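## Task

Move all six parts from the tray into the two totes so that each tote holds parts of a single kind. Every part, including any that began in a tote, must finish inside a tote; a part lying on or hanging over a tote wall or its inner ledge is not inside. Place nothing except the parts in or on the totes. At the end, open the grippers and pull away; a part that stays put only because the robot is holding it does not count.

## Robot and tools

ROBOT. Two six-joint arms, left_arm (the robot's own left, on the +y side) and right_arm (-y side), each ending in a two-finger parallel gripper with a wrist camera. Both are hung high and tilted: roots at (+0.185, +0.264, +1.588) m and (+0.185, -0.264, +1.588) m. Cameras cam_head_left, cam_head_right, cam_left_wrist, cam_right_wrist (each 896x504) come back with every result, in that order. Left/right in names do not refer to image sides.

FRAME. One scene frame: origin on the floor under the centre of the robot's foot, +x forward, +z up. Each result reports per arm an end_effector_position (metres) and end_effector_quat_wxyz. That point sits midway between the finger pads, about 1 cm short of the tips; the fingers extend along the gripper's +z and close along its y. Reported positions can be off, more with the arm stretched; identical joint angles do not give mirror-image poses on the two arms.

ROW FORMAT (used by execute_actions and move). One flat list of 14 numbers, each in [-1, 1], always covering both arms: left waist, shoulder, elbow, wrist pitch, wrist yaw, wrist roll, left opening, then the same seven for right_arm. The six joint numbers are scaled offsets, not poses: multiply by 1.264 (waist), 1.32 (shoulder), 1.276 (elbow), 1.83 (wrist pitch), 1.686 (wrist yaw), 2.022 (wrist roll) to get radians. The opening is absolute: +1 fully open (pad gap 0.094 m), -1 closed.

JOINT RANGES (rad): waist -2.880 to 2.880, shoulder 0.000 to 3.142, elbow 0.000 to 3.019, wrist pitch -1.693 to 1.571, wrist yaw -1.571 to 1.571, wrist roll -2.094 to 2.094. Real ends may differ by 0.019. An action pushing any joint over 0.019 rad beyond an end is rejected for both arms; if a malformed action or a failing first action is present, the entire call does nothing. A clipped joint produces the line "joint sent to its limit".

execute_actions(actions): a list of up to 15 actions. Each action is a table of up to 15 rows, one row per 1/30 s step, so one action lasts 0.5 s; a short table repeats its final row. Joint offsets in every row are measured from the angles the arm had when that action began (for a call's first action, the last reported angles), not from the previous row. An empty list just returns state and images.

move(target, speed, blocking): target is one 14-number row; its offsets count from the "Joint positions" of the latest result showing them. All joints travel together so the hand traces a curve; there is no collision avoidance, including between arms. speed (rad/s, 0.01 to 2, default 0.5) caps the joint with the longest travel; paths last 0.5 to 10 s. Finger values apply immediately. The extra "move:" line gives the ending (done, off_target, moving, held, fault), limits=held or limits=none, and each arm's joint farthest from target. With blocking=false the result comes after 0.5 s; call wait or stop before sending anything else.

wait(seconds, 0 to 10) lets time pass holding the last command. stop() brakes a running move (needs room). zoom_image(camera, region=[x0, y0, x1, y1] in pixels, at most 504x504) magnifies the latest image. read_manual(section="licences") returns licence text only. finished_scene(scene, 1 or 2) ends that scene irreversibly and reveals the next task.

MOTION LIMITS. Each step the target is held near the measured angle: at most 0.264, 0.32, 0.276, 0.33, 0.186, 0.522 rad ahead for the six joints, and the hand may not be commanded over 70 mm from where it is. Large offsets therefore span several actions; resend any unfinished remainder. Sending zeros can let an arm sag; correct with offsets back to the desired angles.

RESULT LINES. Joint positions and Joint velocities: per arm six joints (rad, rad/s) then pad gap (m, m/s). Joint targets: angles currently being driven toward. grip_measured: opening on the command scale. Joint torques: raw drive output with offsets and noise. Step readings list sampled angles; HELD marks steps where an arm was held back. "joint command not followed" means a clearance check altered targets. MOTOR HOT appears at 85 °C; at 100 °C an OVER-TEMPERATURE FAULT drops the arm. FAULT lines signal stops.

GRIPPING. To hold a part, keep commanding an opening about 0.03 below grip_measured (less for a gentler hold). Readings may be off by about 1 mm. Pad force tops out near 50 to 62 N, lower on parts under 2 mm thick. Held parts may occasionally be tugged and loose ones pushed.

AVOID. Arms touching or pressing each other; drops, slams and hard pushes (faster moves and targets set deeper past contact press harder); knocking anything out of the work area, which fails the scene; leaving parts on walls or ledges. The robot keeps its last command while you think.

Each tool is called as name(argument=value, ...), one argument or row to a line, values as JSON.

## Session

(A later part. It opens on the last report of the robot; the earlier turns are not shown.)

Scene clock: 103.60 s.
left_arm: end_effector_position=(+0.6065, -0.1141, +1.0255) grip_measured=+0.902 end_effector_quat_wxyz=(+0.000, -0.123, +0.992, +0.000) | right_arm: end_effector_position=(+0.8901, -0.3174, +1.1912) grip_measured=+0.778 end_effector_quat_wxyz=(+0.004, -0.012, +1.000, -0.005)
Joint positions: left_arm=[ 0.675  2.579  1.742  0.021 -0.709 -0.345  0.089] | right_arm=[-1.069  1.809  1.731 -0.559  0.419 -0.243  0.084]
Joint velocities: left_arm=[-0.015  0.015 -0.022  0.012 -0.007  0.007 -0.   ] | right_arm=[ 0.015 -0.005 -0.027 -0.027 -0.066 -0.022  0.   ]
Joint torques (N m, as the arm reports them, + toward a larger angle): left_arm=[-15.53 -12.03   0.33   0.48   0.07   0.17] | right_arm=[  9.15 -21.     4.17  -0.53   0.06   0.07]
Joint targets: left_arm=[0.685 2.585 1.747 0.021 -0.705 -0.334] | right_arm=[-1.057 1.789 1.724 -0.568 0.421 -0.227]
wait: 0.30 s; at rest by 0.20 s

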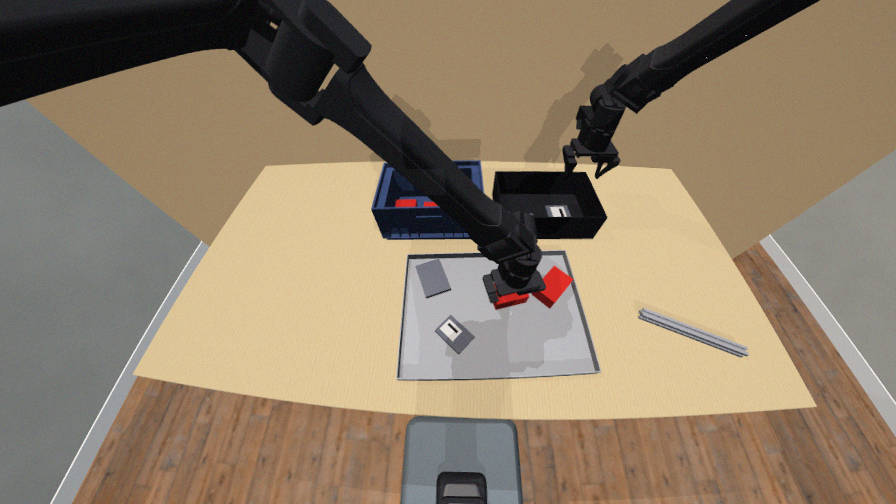

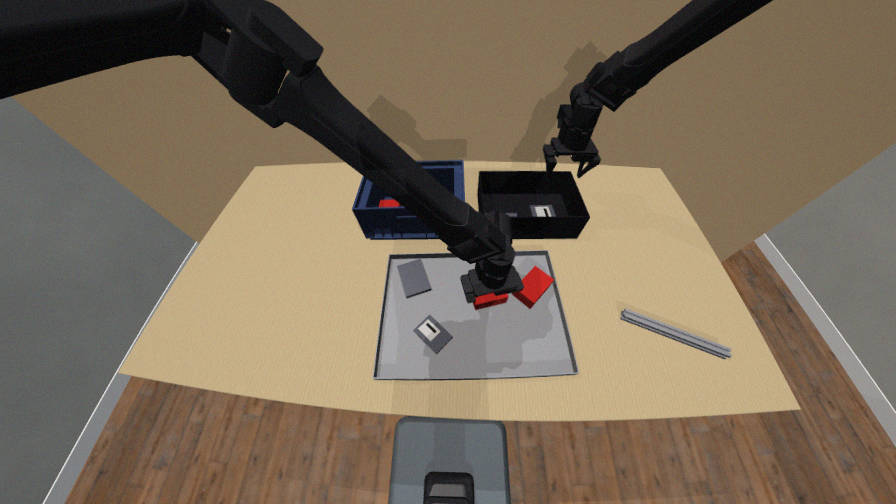

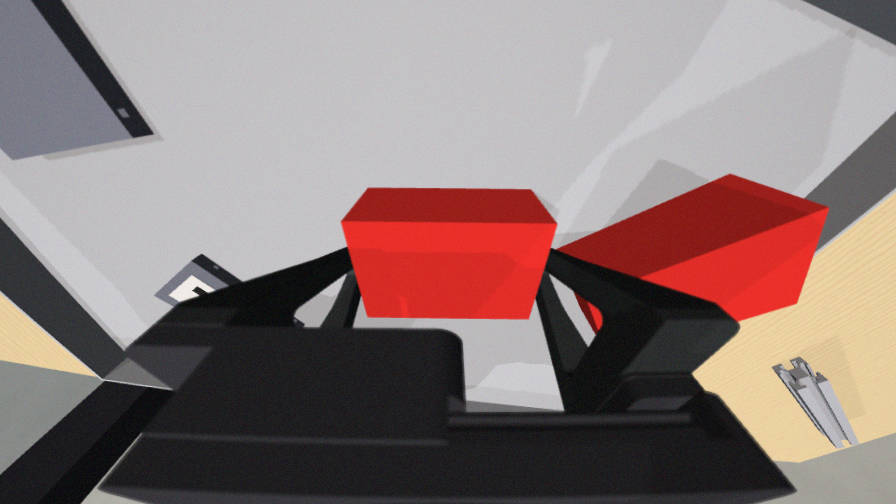

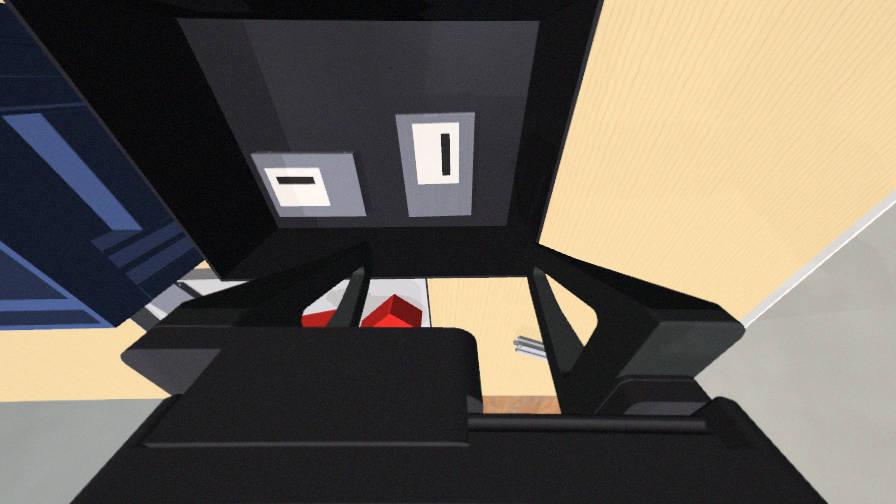

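execute_actions(
  actions=[
    [[0.008,0.0045,0.004,0,0.0024,0.0054,0.87,0.0095,-0.015,-0.005,-0.005,0.001,0.008,0.78],[0.008,0.0045,0.004,0,0.0024,0.0054,0.84,0.0095,-0.015,-0.005,-0.005,0.001,0.008,0.78],[0.008,0.0045,0.004,0,0.0024,0.0054,0.81,0.0095,-0.015,-0.005,-0.005,0.001,0.008,0.78],[0.008,0.0045,0.004,0,0.0024,0.0054,0.79,0.0095,-0.015,-0.005,-0.005,0.001,0.008,0.78],[0.008,0.0045,0.004,0,0.0024,0.0054,0.77,0.0095,-0.015,-0.005,-0.005,0.001,0.008,0.78],[0.008,0.0045,0.004,0,0.0024,0.0054,0.75,0.0095,-0.015,-0.005,-0.005,0.001,0.008,0.78],[0.008,0.0045,0.004,0,0.0024,0.0054,0.73,0.0095,-0.015,-0.005,-0.005,0.001,0.008,0.78],[0.008,0.0045,0.004,0,0.0024,0.0054,0.71,0.0095,-0.015,-0.005,-0.005,0.001,0.008,0.78],[0.008,0.0045,0.004,0,0.0024,0.0054,0.69,0.0095,-0.015,-0.005,-0.005,0.001,0.008,0.78],[0.008,0.0045,0.004,0,0.0024,0.0054,0.67,0.0095,-0.015,-0.005,-0.005,0.001,0.008,0.78]],
  ],
)

Scene clock: 104.90 s.
left_arm: end_effector_position=(+0.6062, -0.1143, +1.0254) grip_measured=+0.778 end_effector_quat_wxyz=(-0.000, -0.123, +0.992, -0.000) | right_arm: end_effector_position=(+0.8901, -0.3174, +1.1912) grip_measured=+0.778 end_effector_quat_wxyz=(+0.004, -0.012, +1.000, -0.005)
Joint positions: left_arm=[ 0.675  2.58   1.742  0.021 -0.708 -0.344  0.084] | right_arm=[-1.069  1.809  1.731 -0.559  0.419 -0.241  0.084]
Joint velocities: left_arm=[ 0.005  0.005 -0.002 -0.017 -0.081  0.037 -0.001] | right_arm=[-0.005 -0.005  0.002  0.017 -0.037 -0.022  0.   ]
Joint torques (N m, as the arm reports them, + toward a larger angle): left_arm=[-15.42 -12.14   0.43   0.47   0.05   0.14] | right_arm=[  9.14 -20.92   4.17  -0.56   0.06   0.07]
Joint targets: left_arm=[0.685 2.586 1.748 0.021 -0.704 -0.334] | right_arm=[-1.057 1.789 1.724 -0.568 0.421 -0.226]
Step readings (joint positions):
0: left_arm=[0.675 2.579 1.742 0.021 -0.709 -0.344] | right_arm=[-1.069 1.809 1.731 -0.559 0.419 -0.243]
1: left_arm=[0.675 2.579 1.742 0.021 -0.709 -0.344] | right_arm=[-1.069 1.809 1.731 -0.559 0.419 -0.242]
2: left_arm=[0.675 2.579 1.742 0.021 -0.709 -0.344] | right_arm=[-1.069 1.809 1.731 -0.559 0.419 -0.242]
4: left_arm=[0.675 2.579 1.742 0.021 -0.708 -0.344] | right_arm=[-1.069 1.809 1.731 -0.559 0.419 -0.242]
8: left_arm=[0.675 2.579 1.742 0.021 -0.708 -0.344] | right_arm=[-1.069 1.809 1.731 -0.559 0.419 -0.241]
15: Joint positions above

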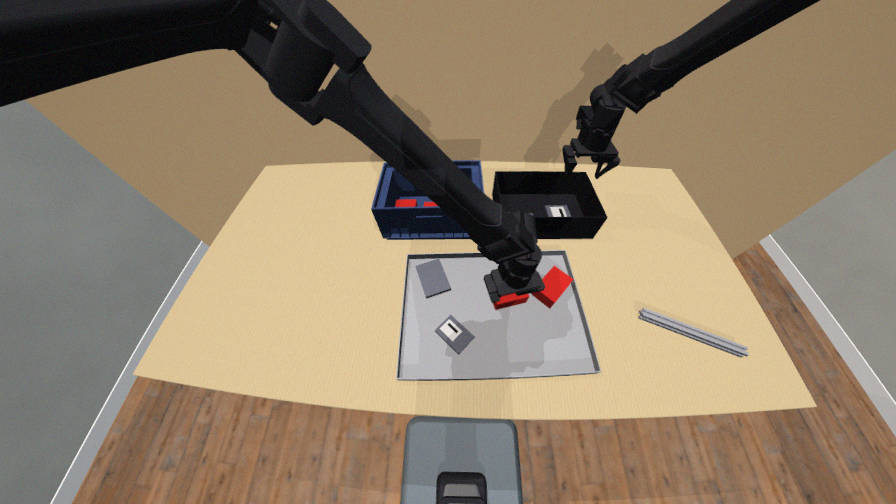

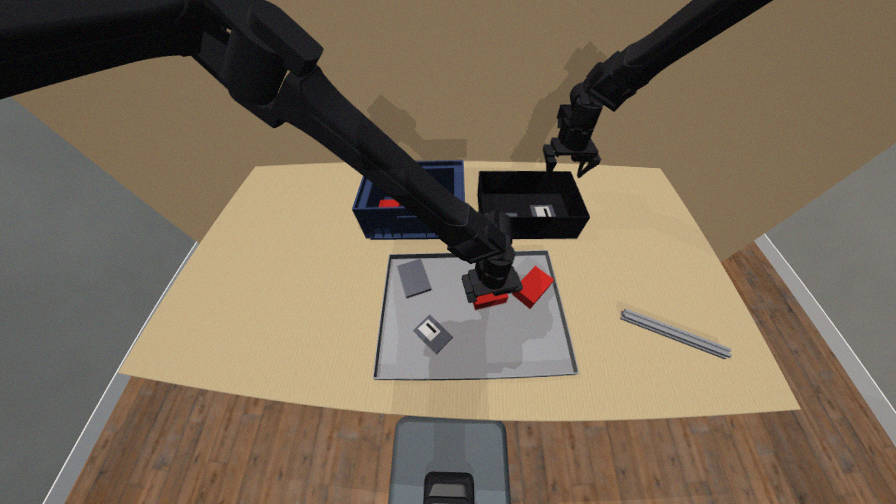

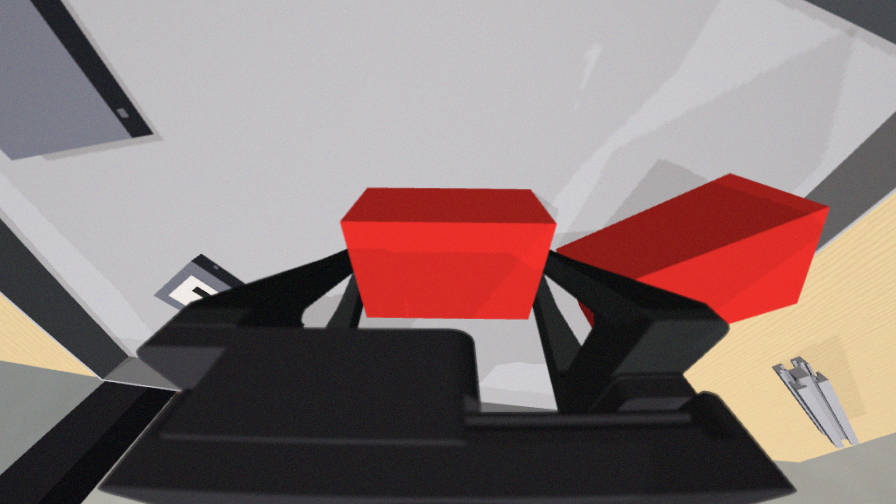

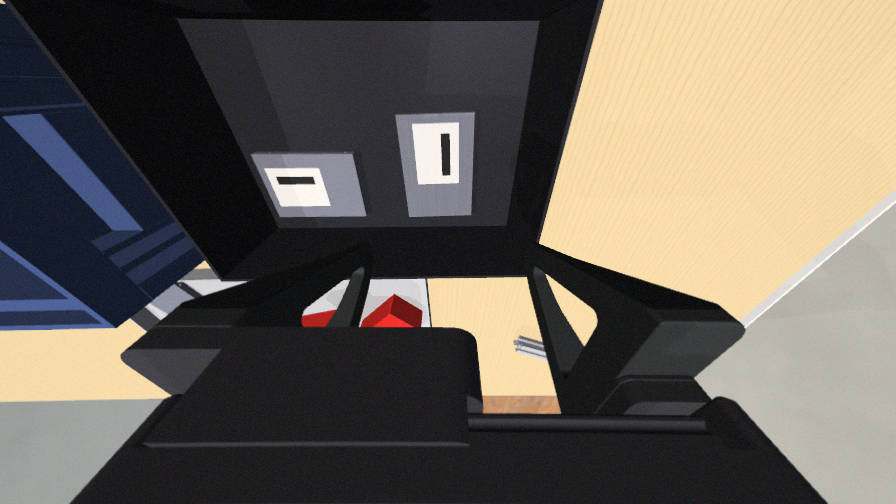

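move(
  target=[-0.0787,-0.397,-0.2096,-0.169,-0.039,-0.102,0.735, -0.064,-0.083,-0.534,0.295,-0.041,-0.009,1.0],
  speed=0.6,
)

Scene clock: 112.10 s.
left_arm: end_effector_position=(+0.7269, -0.0218, +1.2105) grip_measured=+0.778 end_effector_quat_wxyz=(+0.001, -0.183, +0.983, +0.008) | right_arm: end_effector_position=(+0.6453, -0.2876, +1.1515) grip_measured=+1.000 end_effector_quat_wxyz=(-0.035, -0.004, +0.999, +0.008)
Joint positions: left_arm=[ 0.605  2.063  1.475 -0.279 -0.77  -0.539  0.084] | right_arm=[-1.145  1.723  1.047 -0.029  0.352 -0.244  0.094]
Joint velocities: left_arm=[-0.015 -0.005 -0.007  0.012 -0.007 -0.066 -0.   ] | right_arm=[-0.015 -0.005  0.007  0.007 -0.022 -0.066  0.   ]
Joint torques (N m, as the arm reports them, + toward a larger angle): left_arm=[-17.49 -16.07   1.89   0.15  -0.22  -0.06] | right_arm=[  5.39 -15.86   0.1   -0.03  -0.13  -0.21]
Joint targets: left_arm=[0.575 2.056 1.475 -0.288 -0.774 -0.550] | right_arm=[-1.150 1.700 1.049 -0.019 0.350 -0.260]
move: off_target (left_arm, right_arm); limits=none; left_arm: farthest joint: the waist, 0.029 radians from its target (0.099 radians at the start); right_arm: farthest joint: the shoulder, 0.024 radians from its target (0.110 radians at the start)

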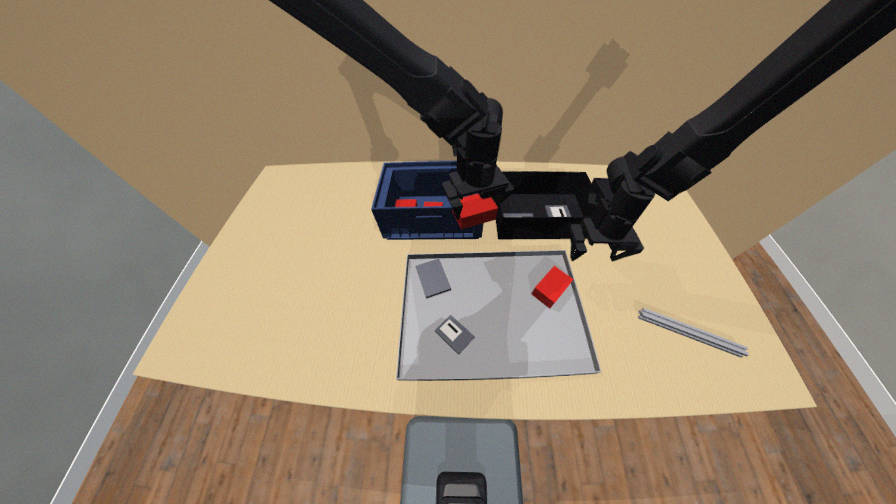

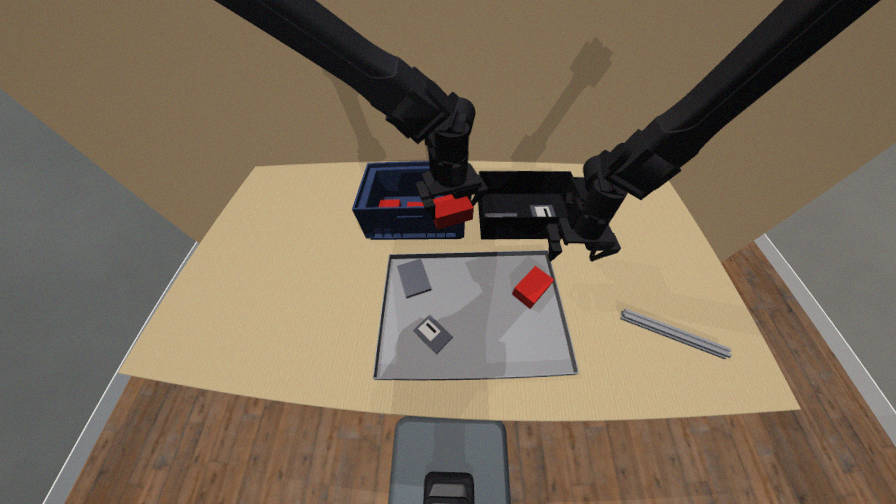

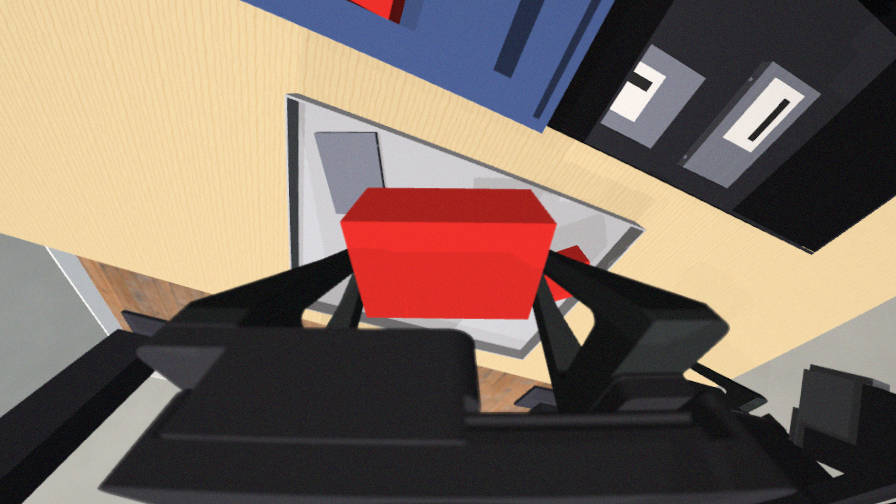

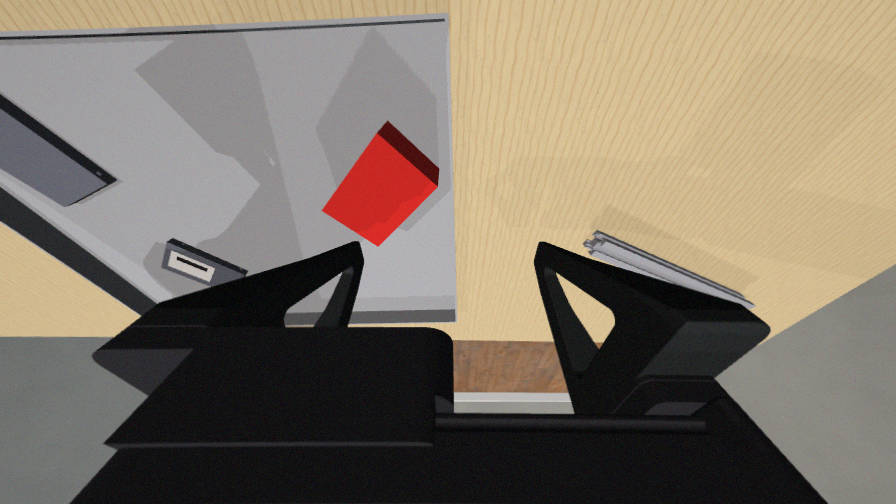

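move(
  target=[0.058,0.030,0.382,-0.2066,0.0358,-0.568,0.735, 0.416,0.402,0.0,0.222,0.2275,-0.149,1.0],
  speed=0.9,
)

Scene clock: 116.40 s.
left_arm: end_effector_position=(+0.8873, +0.0276, +1.2224) grip_measured=+0.778 end_effector_quat_wxyz=(-0.003, +0.711, -0.703, +0.000) | right_arm: end_effector_position=(+0.4959, +0.0275, +1.1554) grip_measured=+1.000 end_effector_quat_wxyz=(+0.001, -0.333, +0.943, +0.005)
Joint positions: left_arm=[ 0.674  2.104  1.942 -0.648 -0.714 -1.677  0.084] | right_arm=[-0.621  2.264  1.047  0.366  0.734 -0.53   0.094]
Joint velocities: left_arm=[-0.005 -0.005 -0.002 -0.012 -0.095 -0.022 -0.001] | right_arm=[-0.005 -0.015 -0.012 -0.002 -0.051  0.037  0.   ]
Joint torques (N m, as the arm reports them, + toward a larger angle): left_arm=[-14.84 -19.46   6.48   0.07   0.    -0.11] | right_arm=[ 12.75 -10.1   -1.95   0.05   0.02  -0.2 ]
Joint targets: left_arm=[0.678 2.103 1.963 -0.657 -0.710 -1.688] | right_arm=[-0.620 2.254 1.047 0.377 0.736 -0.545]
move: done; limits=none; left_arm: farthest joint: the elbow, 0.020 radians from its target (0.487 radians at the start); right_arm: farthest joint: the wrist roll, 0.015 radians from its target (0.301 radians at the start)

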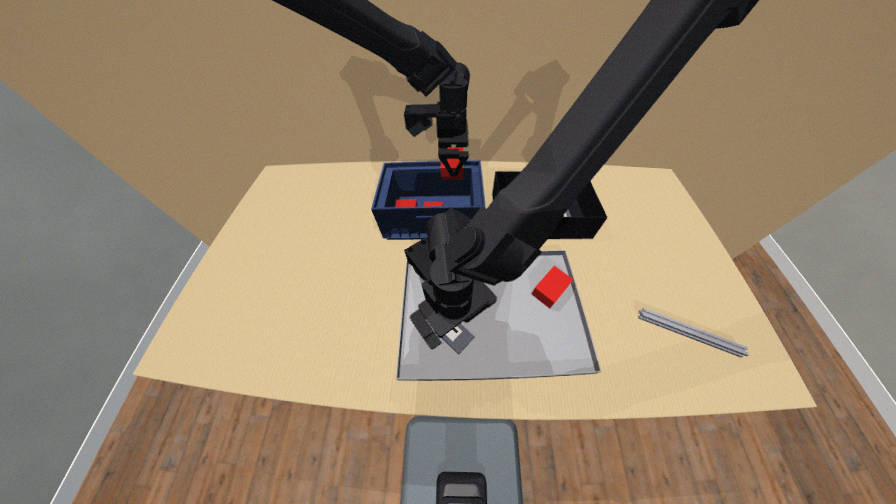

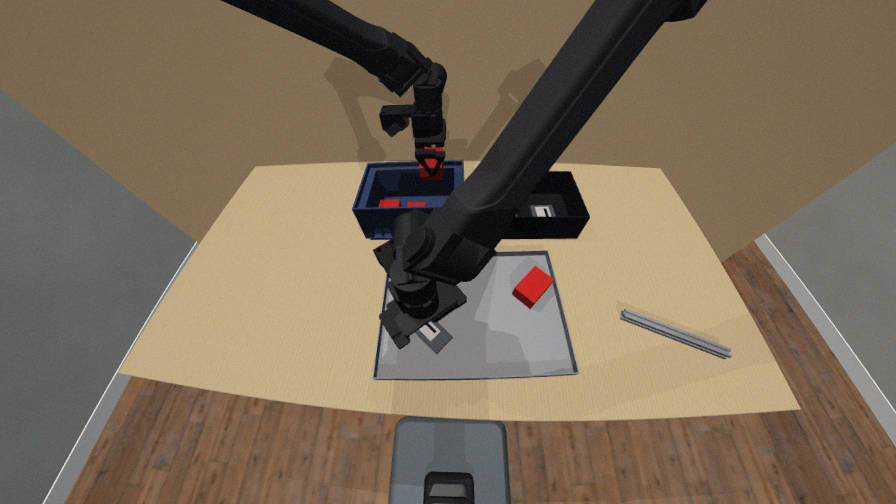

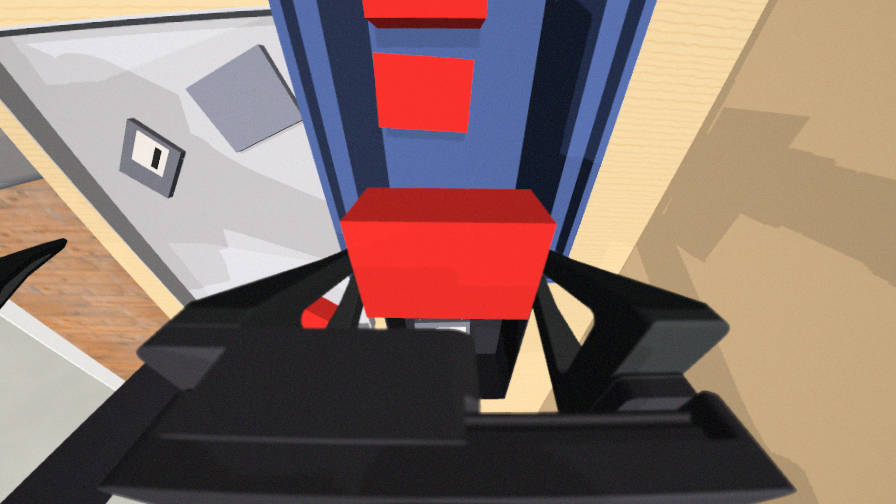

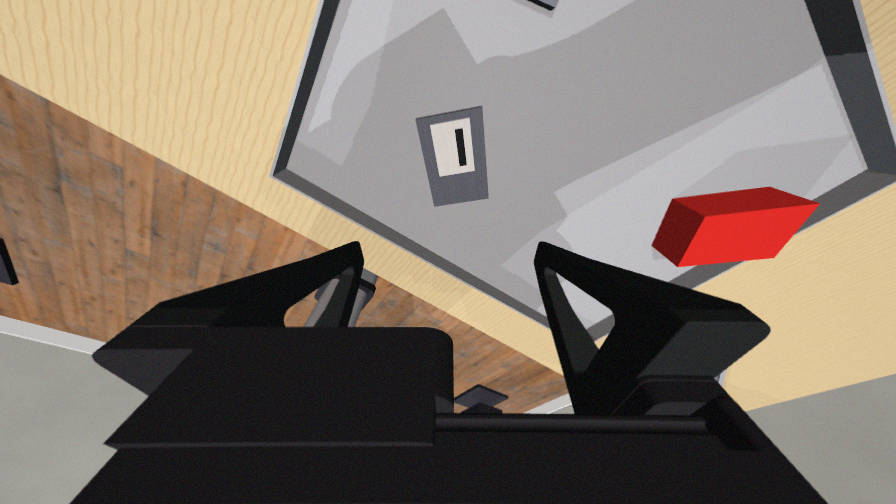

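zoom_image(
  camera="cam_left_wrist",
  region=[240, 0, 680, 300],
)

zoom_image(
  camera="cam_right_wrist",
  region=[380, 80, 540, 230],
)

Region (240, 0, 680, 300) of cam_left_wrist's 896x504 image, scaled by 1.145, with more detail than that image has; it fills the top 344 rows of this view, and the rest is white.

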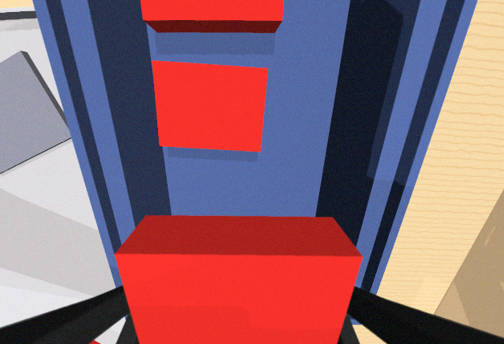

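Region (380, 80, 540, 230) of cam_right_wrist's 896x504 image, scaled by 3.150, with more detail than that image has; it fills the top 472 rows of this view, and the rest is white.

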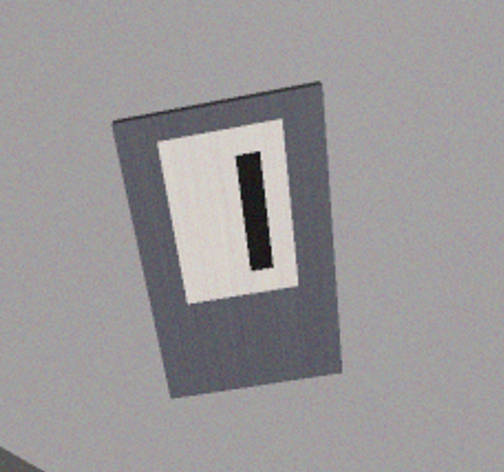

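move(
  target=[0.0828,0.2042,0.2460,0.0202,0.0460,0.0529,0.735, -0.1209,0.1673,0.2227,0.0210,-0.0551,-0.1518,0.7],
  speed=0.3,
)

Scene clock: 120.97 s.
left_arm: end_effector_position=(+0.8822, +0.0221, +1.0932) grip_measured=+0.778 end_effector_quat_wxyz=(+0.003, +0.706, -0.709, -0.006) | right_arm: end_effector_position=(+0.5091, +0.0202, +1.0328) grip_measured=+0.701 end_effector_quat_wxyz=(-0.002, -0.403, +0.915, -0.002)
Joint positions: left_arm=[ 0.777  2.381  2.228 -0.621 -0.64  -1.581  0.084] | right_arm=[-0.776  2.482  1.326  0.394  0.643 -0.822  0.08 ]
Joint velocities: left_arm=[-0.015 -0.015  0.002 -0.002 -0.066 -0.037 -0.   ] | right_arm=[-0.005 -0.015 -0.012  0.012  0.022 -0.007 -0.001]
Joint torques (N m, as the arm reports them, + toward a larger angle): left_arm=[-15.61 -20.3    7.13   0.71   0.     0.13] | right_arm=[12.87 -9.07 -1.94  0.03 -0.17 -0.21]
Joint targets: left_arm=[0.779 2.373 2.256 -0.611 -0.636 -1.570] | right_arm=[-0.774 2.485 1.331 0.404 0.641 -0.837]
move: off_target (left_arm); limits=none; left_arm: farthest joint: the elbow, 0.028 radians from its target (0.314 radians at the start); right_arm: farthest joint: the wrist roll, 0.015 radians from its target (0.306 radians at the start)

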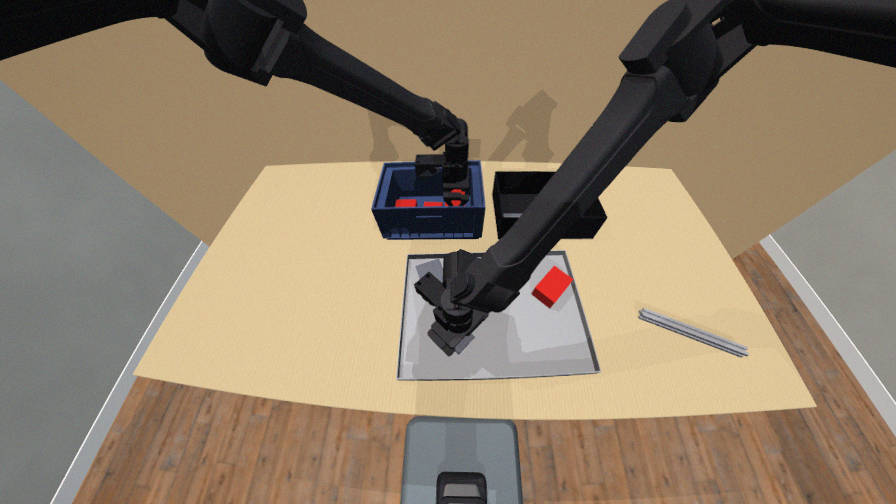

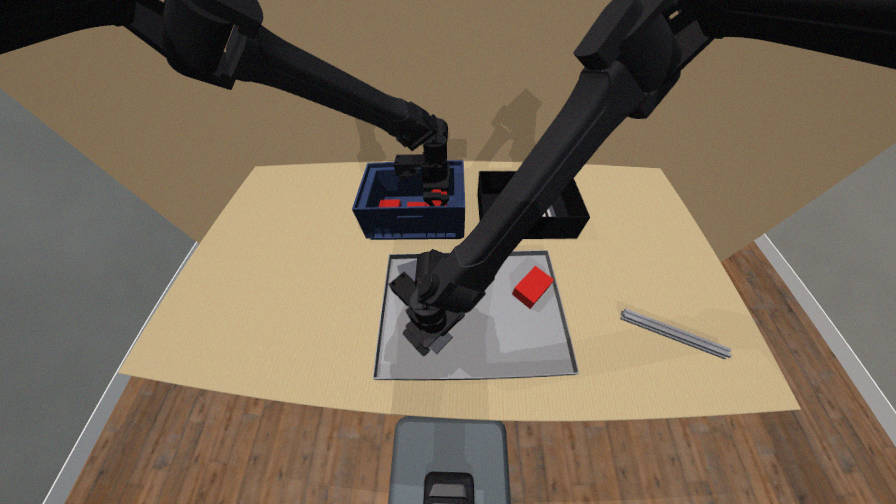

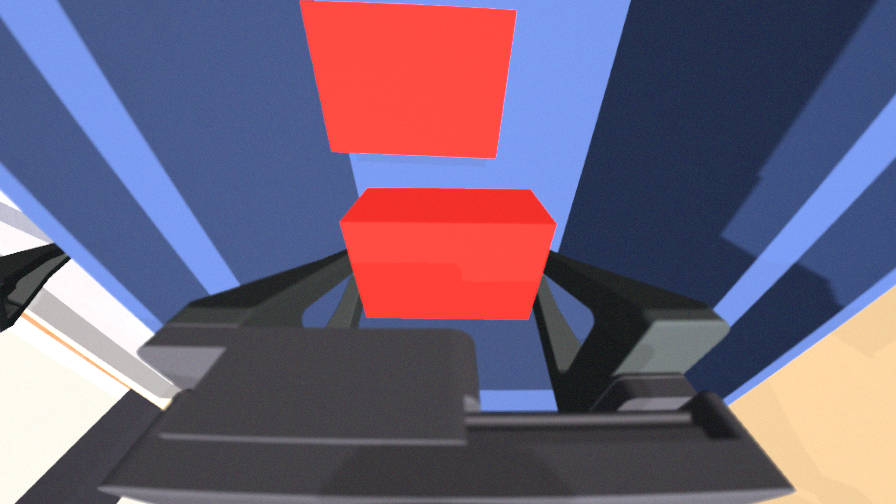

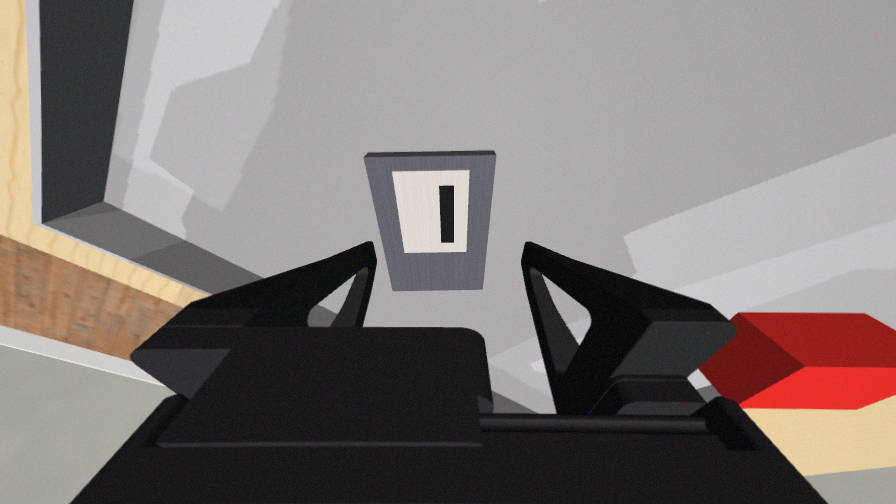

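execute_actions(
  actions=[
    [[0.002,-0.006,0.028,0.004,0.003,0.006,0.735,0.0016,0.004,0.005,0.0055,-0.0015,-0.008,0.7],[0.003,-0.005,0.036,0.002,0.0037,0.0065,0.735,0.0015,0.0055,0.0065,0.0055,-0.0018,-0.0085,0.7],[0.004,-0.003,0.044,0.0,0.0044,0.007,0.735,0.0014,0.007,0.008,0.0055,-0.0021,-0.009,0.7],[0.005,0.000,0.052,-0.002,0.0051,0.0076,0.735,0.0013,0.0085,0.0097,0.0055,-0.0024,-0.0094,0.7],[0.0062,0.004,0.060,-0.004,0.0058,0.0082,0.735,0.0012,0.010,0.0114,0.0055,-0.0027,-0.0098,0.7],[0.0074,0.009,0.068,-0.006,0.0065,0.0088,0.735,0.0011,0.0115,0.0131,0.0055,-0.003,-0.0102,0.7],[0.0086,0.014,0.075,-0.0075,0.0072,0.0093,0.735,0.001,0.013,0.0148,0.0055,-0.0033,-0.0106,0.7],[0.0098,0.019,0.082,-0.009,0.0079,0.0098,0.735,0.001,0.0145,0.0165,0.0055,-0.0036,-0.011,0.7],[0.011,0.024,0.089,-0.0105,0.0086,0.0104,0.735,0.001,0.016,0.0182,0.0055,-0.0039,-0.0114,0.7],[0.0122,0.029,0.095,-0.012,0.0093,0.0109,0.735,0.001,0.0175,0.0199,0.0055,-0.0042,-0.0118,0.7],[0.0134,0.034,0.101,-0.0135,0.01,0.0114,0.735,0.001,0.019,0.0216,0.0055,-0.0045,-0.0122,0.7],[0.0146,0.039,0.107,-0.015,0.0107,0.0119,0.735,0.001,0.0203,0.0231,0.0055,-0.0048,-0.0126,0.7],[0.0157,0.044,0.113,-0.016,0.0114,0.0124,0.735,0.001,0.0214,0.0246,0.0055,-0.0051,-0.013,0.7],[0.0167,0.049,0.118,-0.017,0.0121,0.0129,0.735,0.001,0.0224,0.0259,0.0055,-0.0053,-0.0134,0.7],[0.0177,0.053,0.1226,-0.018,0.0128,0.0134,0.735,0.001,0.0232,0.027,0.0055,-0.0055,-0.0138,0.7]],
  ],
)

wait(
  seconds=0.6,
)

Scene clock: 124.43 s.
left_arm: end_effector_position=(+0.9145, +0.0261, +1.0912) grip_measured=+0.778 end_effector_quat_wxyz=(-0.009, +0.715, -0.699, +0.014) | right_arm: end_effector_position=(+0.5103, +0.0261, +1.0264) grip_measured=+0.701 end_effector_quat_wxyz=(+0.001, -0.405, +0.914, -0.000)
Joint positions: left_arm=[ 0.785  2.425  2.351 -0.639 -0.623 -1.568  0.084] | right_arm=[-0.776  2.501  1.352  0.394  0.637 -0.831  0.08 ]
Joint velocities: left_arm=[ 0.044  0.151  0.198 -0.056  0.037  0.051 -0.001] | right_arm=[-0.005  0.054  0.037 -0.012 -0.007  0.022 -0.   ]
Joint torques (N m, as the arm reports them, + toward a larger angle): left_arm=[-15.26 -18.26   7.08   0.04   0.04   0.12] | right_arm=[13.05 -8.63 -1.8  -0.01 -0.18 -0.2 ]
Joint targets: left_arm=[0.799 2.451 2.384 -0.654 -0.618 -1.553] | right_arm=[-0.774 2.512 1.361 0.404 0.634 -0.849]
Step readings (joint positions):
0: left_arm=[0.777 2.381 2.228 -0.621 -0.640 -1.580] | right_arm=[-0.776 2.482 1.326 0.394 0.643 -0.822]
1: left_arm=[0.777 2.381 2.228 -0.621 -0.639 -1.580] | right_arm=[-0.776 2.482 1.326 0.394 0.643 -0.822]
2: left_arm=[0.777 2.382 2.231 -0.621 -0.638 -1.580] | right_arm=[-0.776 2.482 1.326 0.394 0.643 -0.822]
4: left_arm=[0.777 2.385 2.243 -0.621 -0.636 -1.579] | right_arm=[-0.776 2.482 1.327 0.394 0.642 -0.823]
8: left_arm=[0.777 2.397 2.286 -0.624 -0.631 -1.575] | right_arm=[-0.776 2.488 1.337 0.394 0.640 -0.826]
15: Joint positions above

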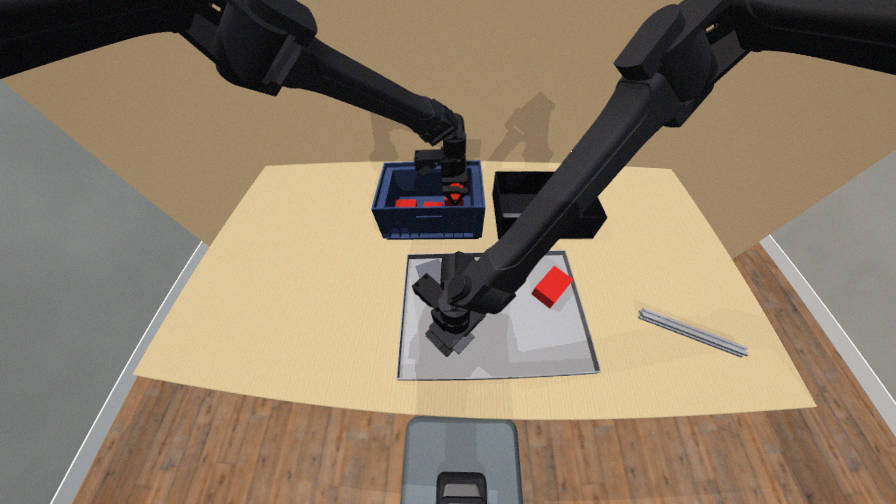

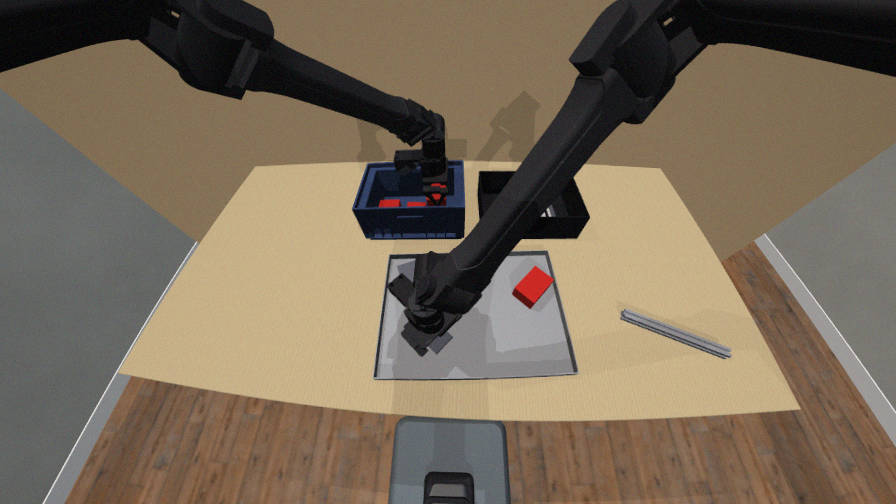

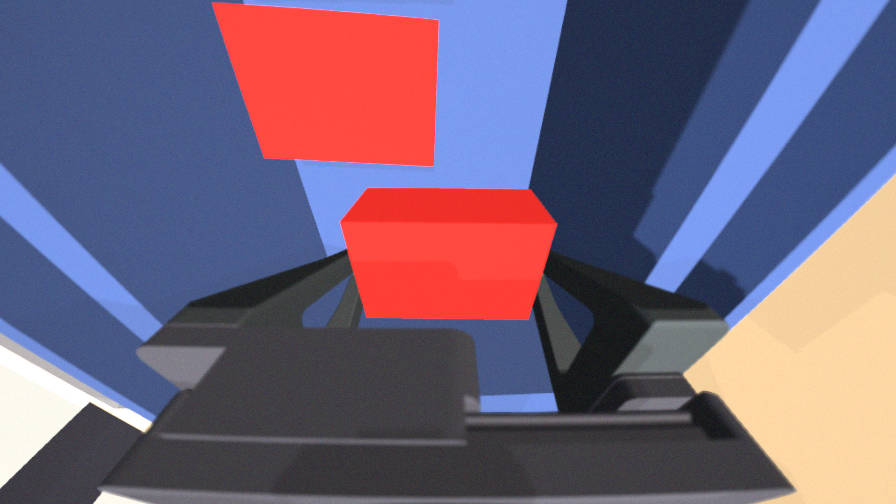

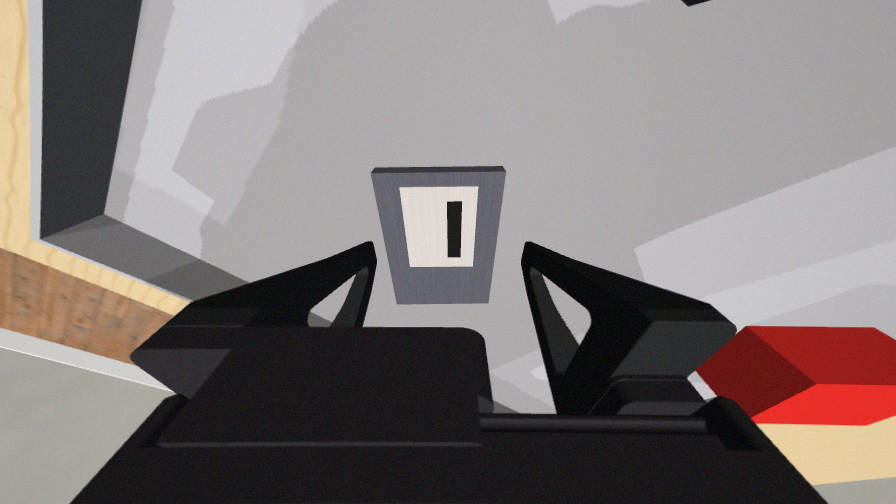

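Scene clock: 125.03 s.
left_arm: end_effector_position=(+0.8924, +0.0216, +1.0688) grip_measured=+0.778 end_effector_quat_wxyz=(+0.001, +0.708, -0.706, -0.000) | right_arm: end_effector_position=(+0.5079, +0.0270, +1.0253) grip_measured=+0.701 end_effector_quat_wxyz=(+0.000, -0.408, +0.913, +0.000)
Joint positions: left_arm=[ 0.796  2.464  2.359 -0.646 -0.621 -1.564  0.084] | right_arm=[-0.776  2.506  1.354  0.394  0.636 -0.834  0.08 ]
Joint velocities: left_arm=[-0.015  0.005  0.002 -0.002  0.037  0.007 -0.   ] | right_arm=[ 0.005  0.015 -0.007 -0.012  0.066  0.007 -0.   ]
Joint torques (N m, as the arm reports them, + toward a larger angle): left_arm=[-15.89 -20.69   7.19   0.12  -0.01   0.13] | right_arm=[12.98 -8.83 -1.73 -0.01 -0.19 -0.21]
Joint targets: left_arm=[0.799 2.451 2.384 -0.654 -0.618 -1.553] | right_arm=[-0.774 2.512 1.361 0.404 0.634 -0.849]
wait: 0.60 s; at rest by 0.53 s

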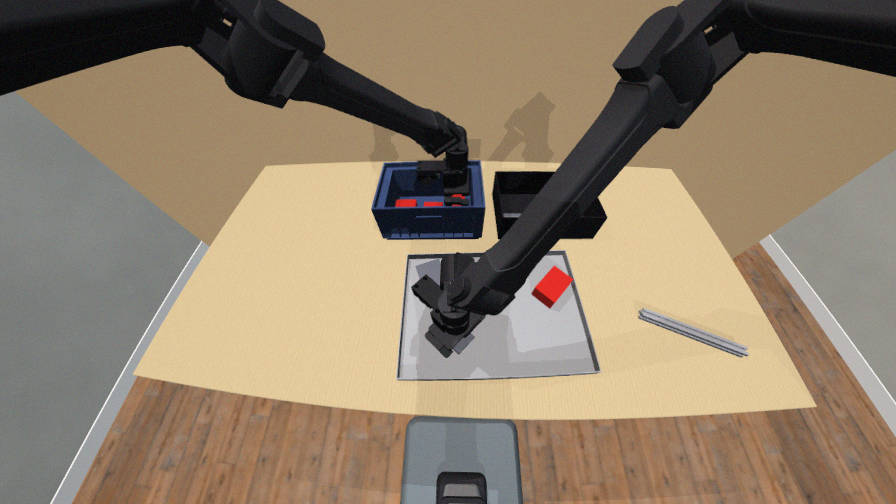

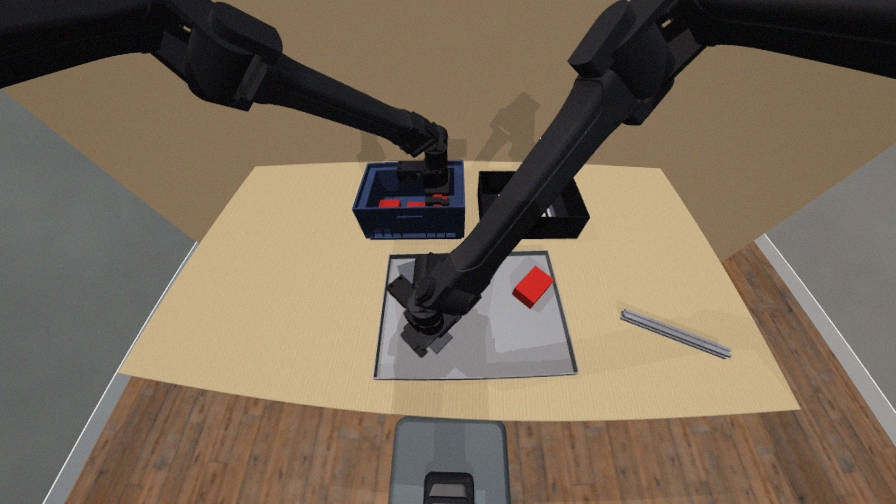

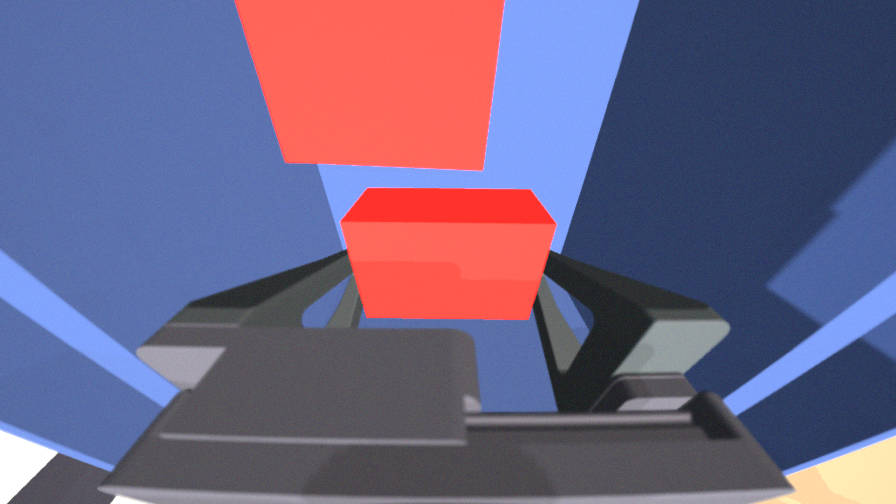

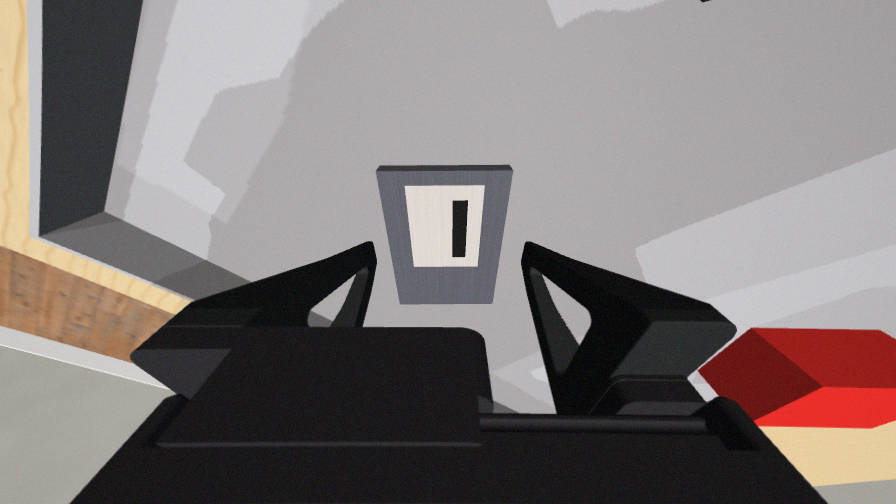

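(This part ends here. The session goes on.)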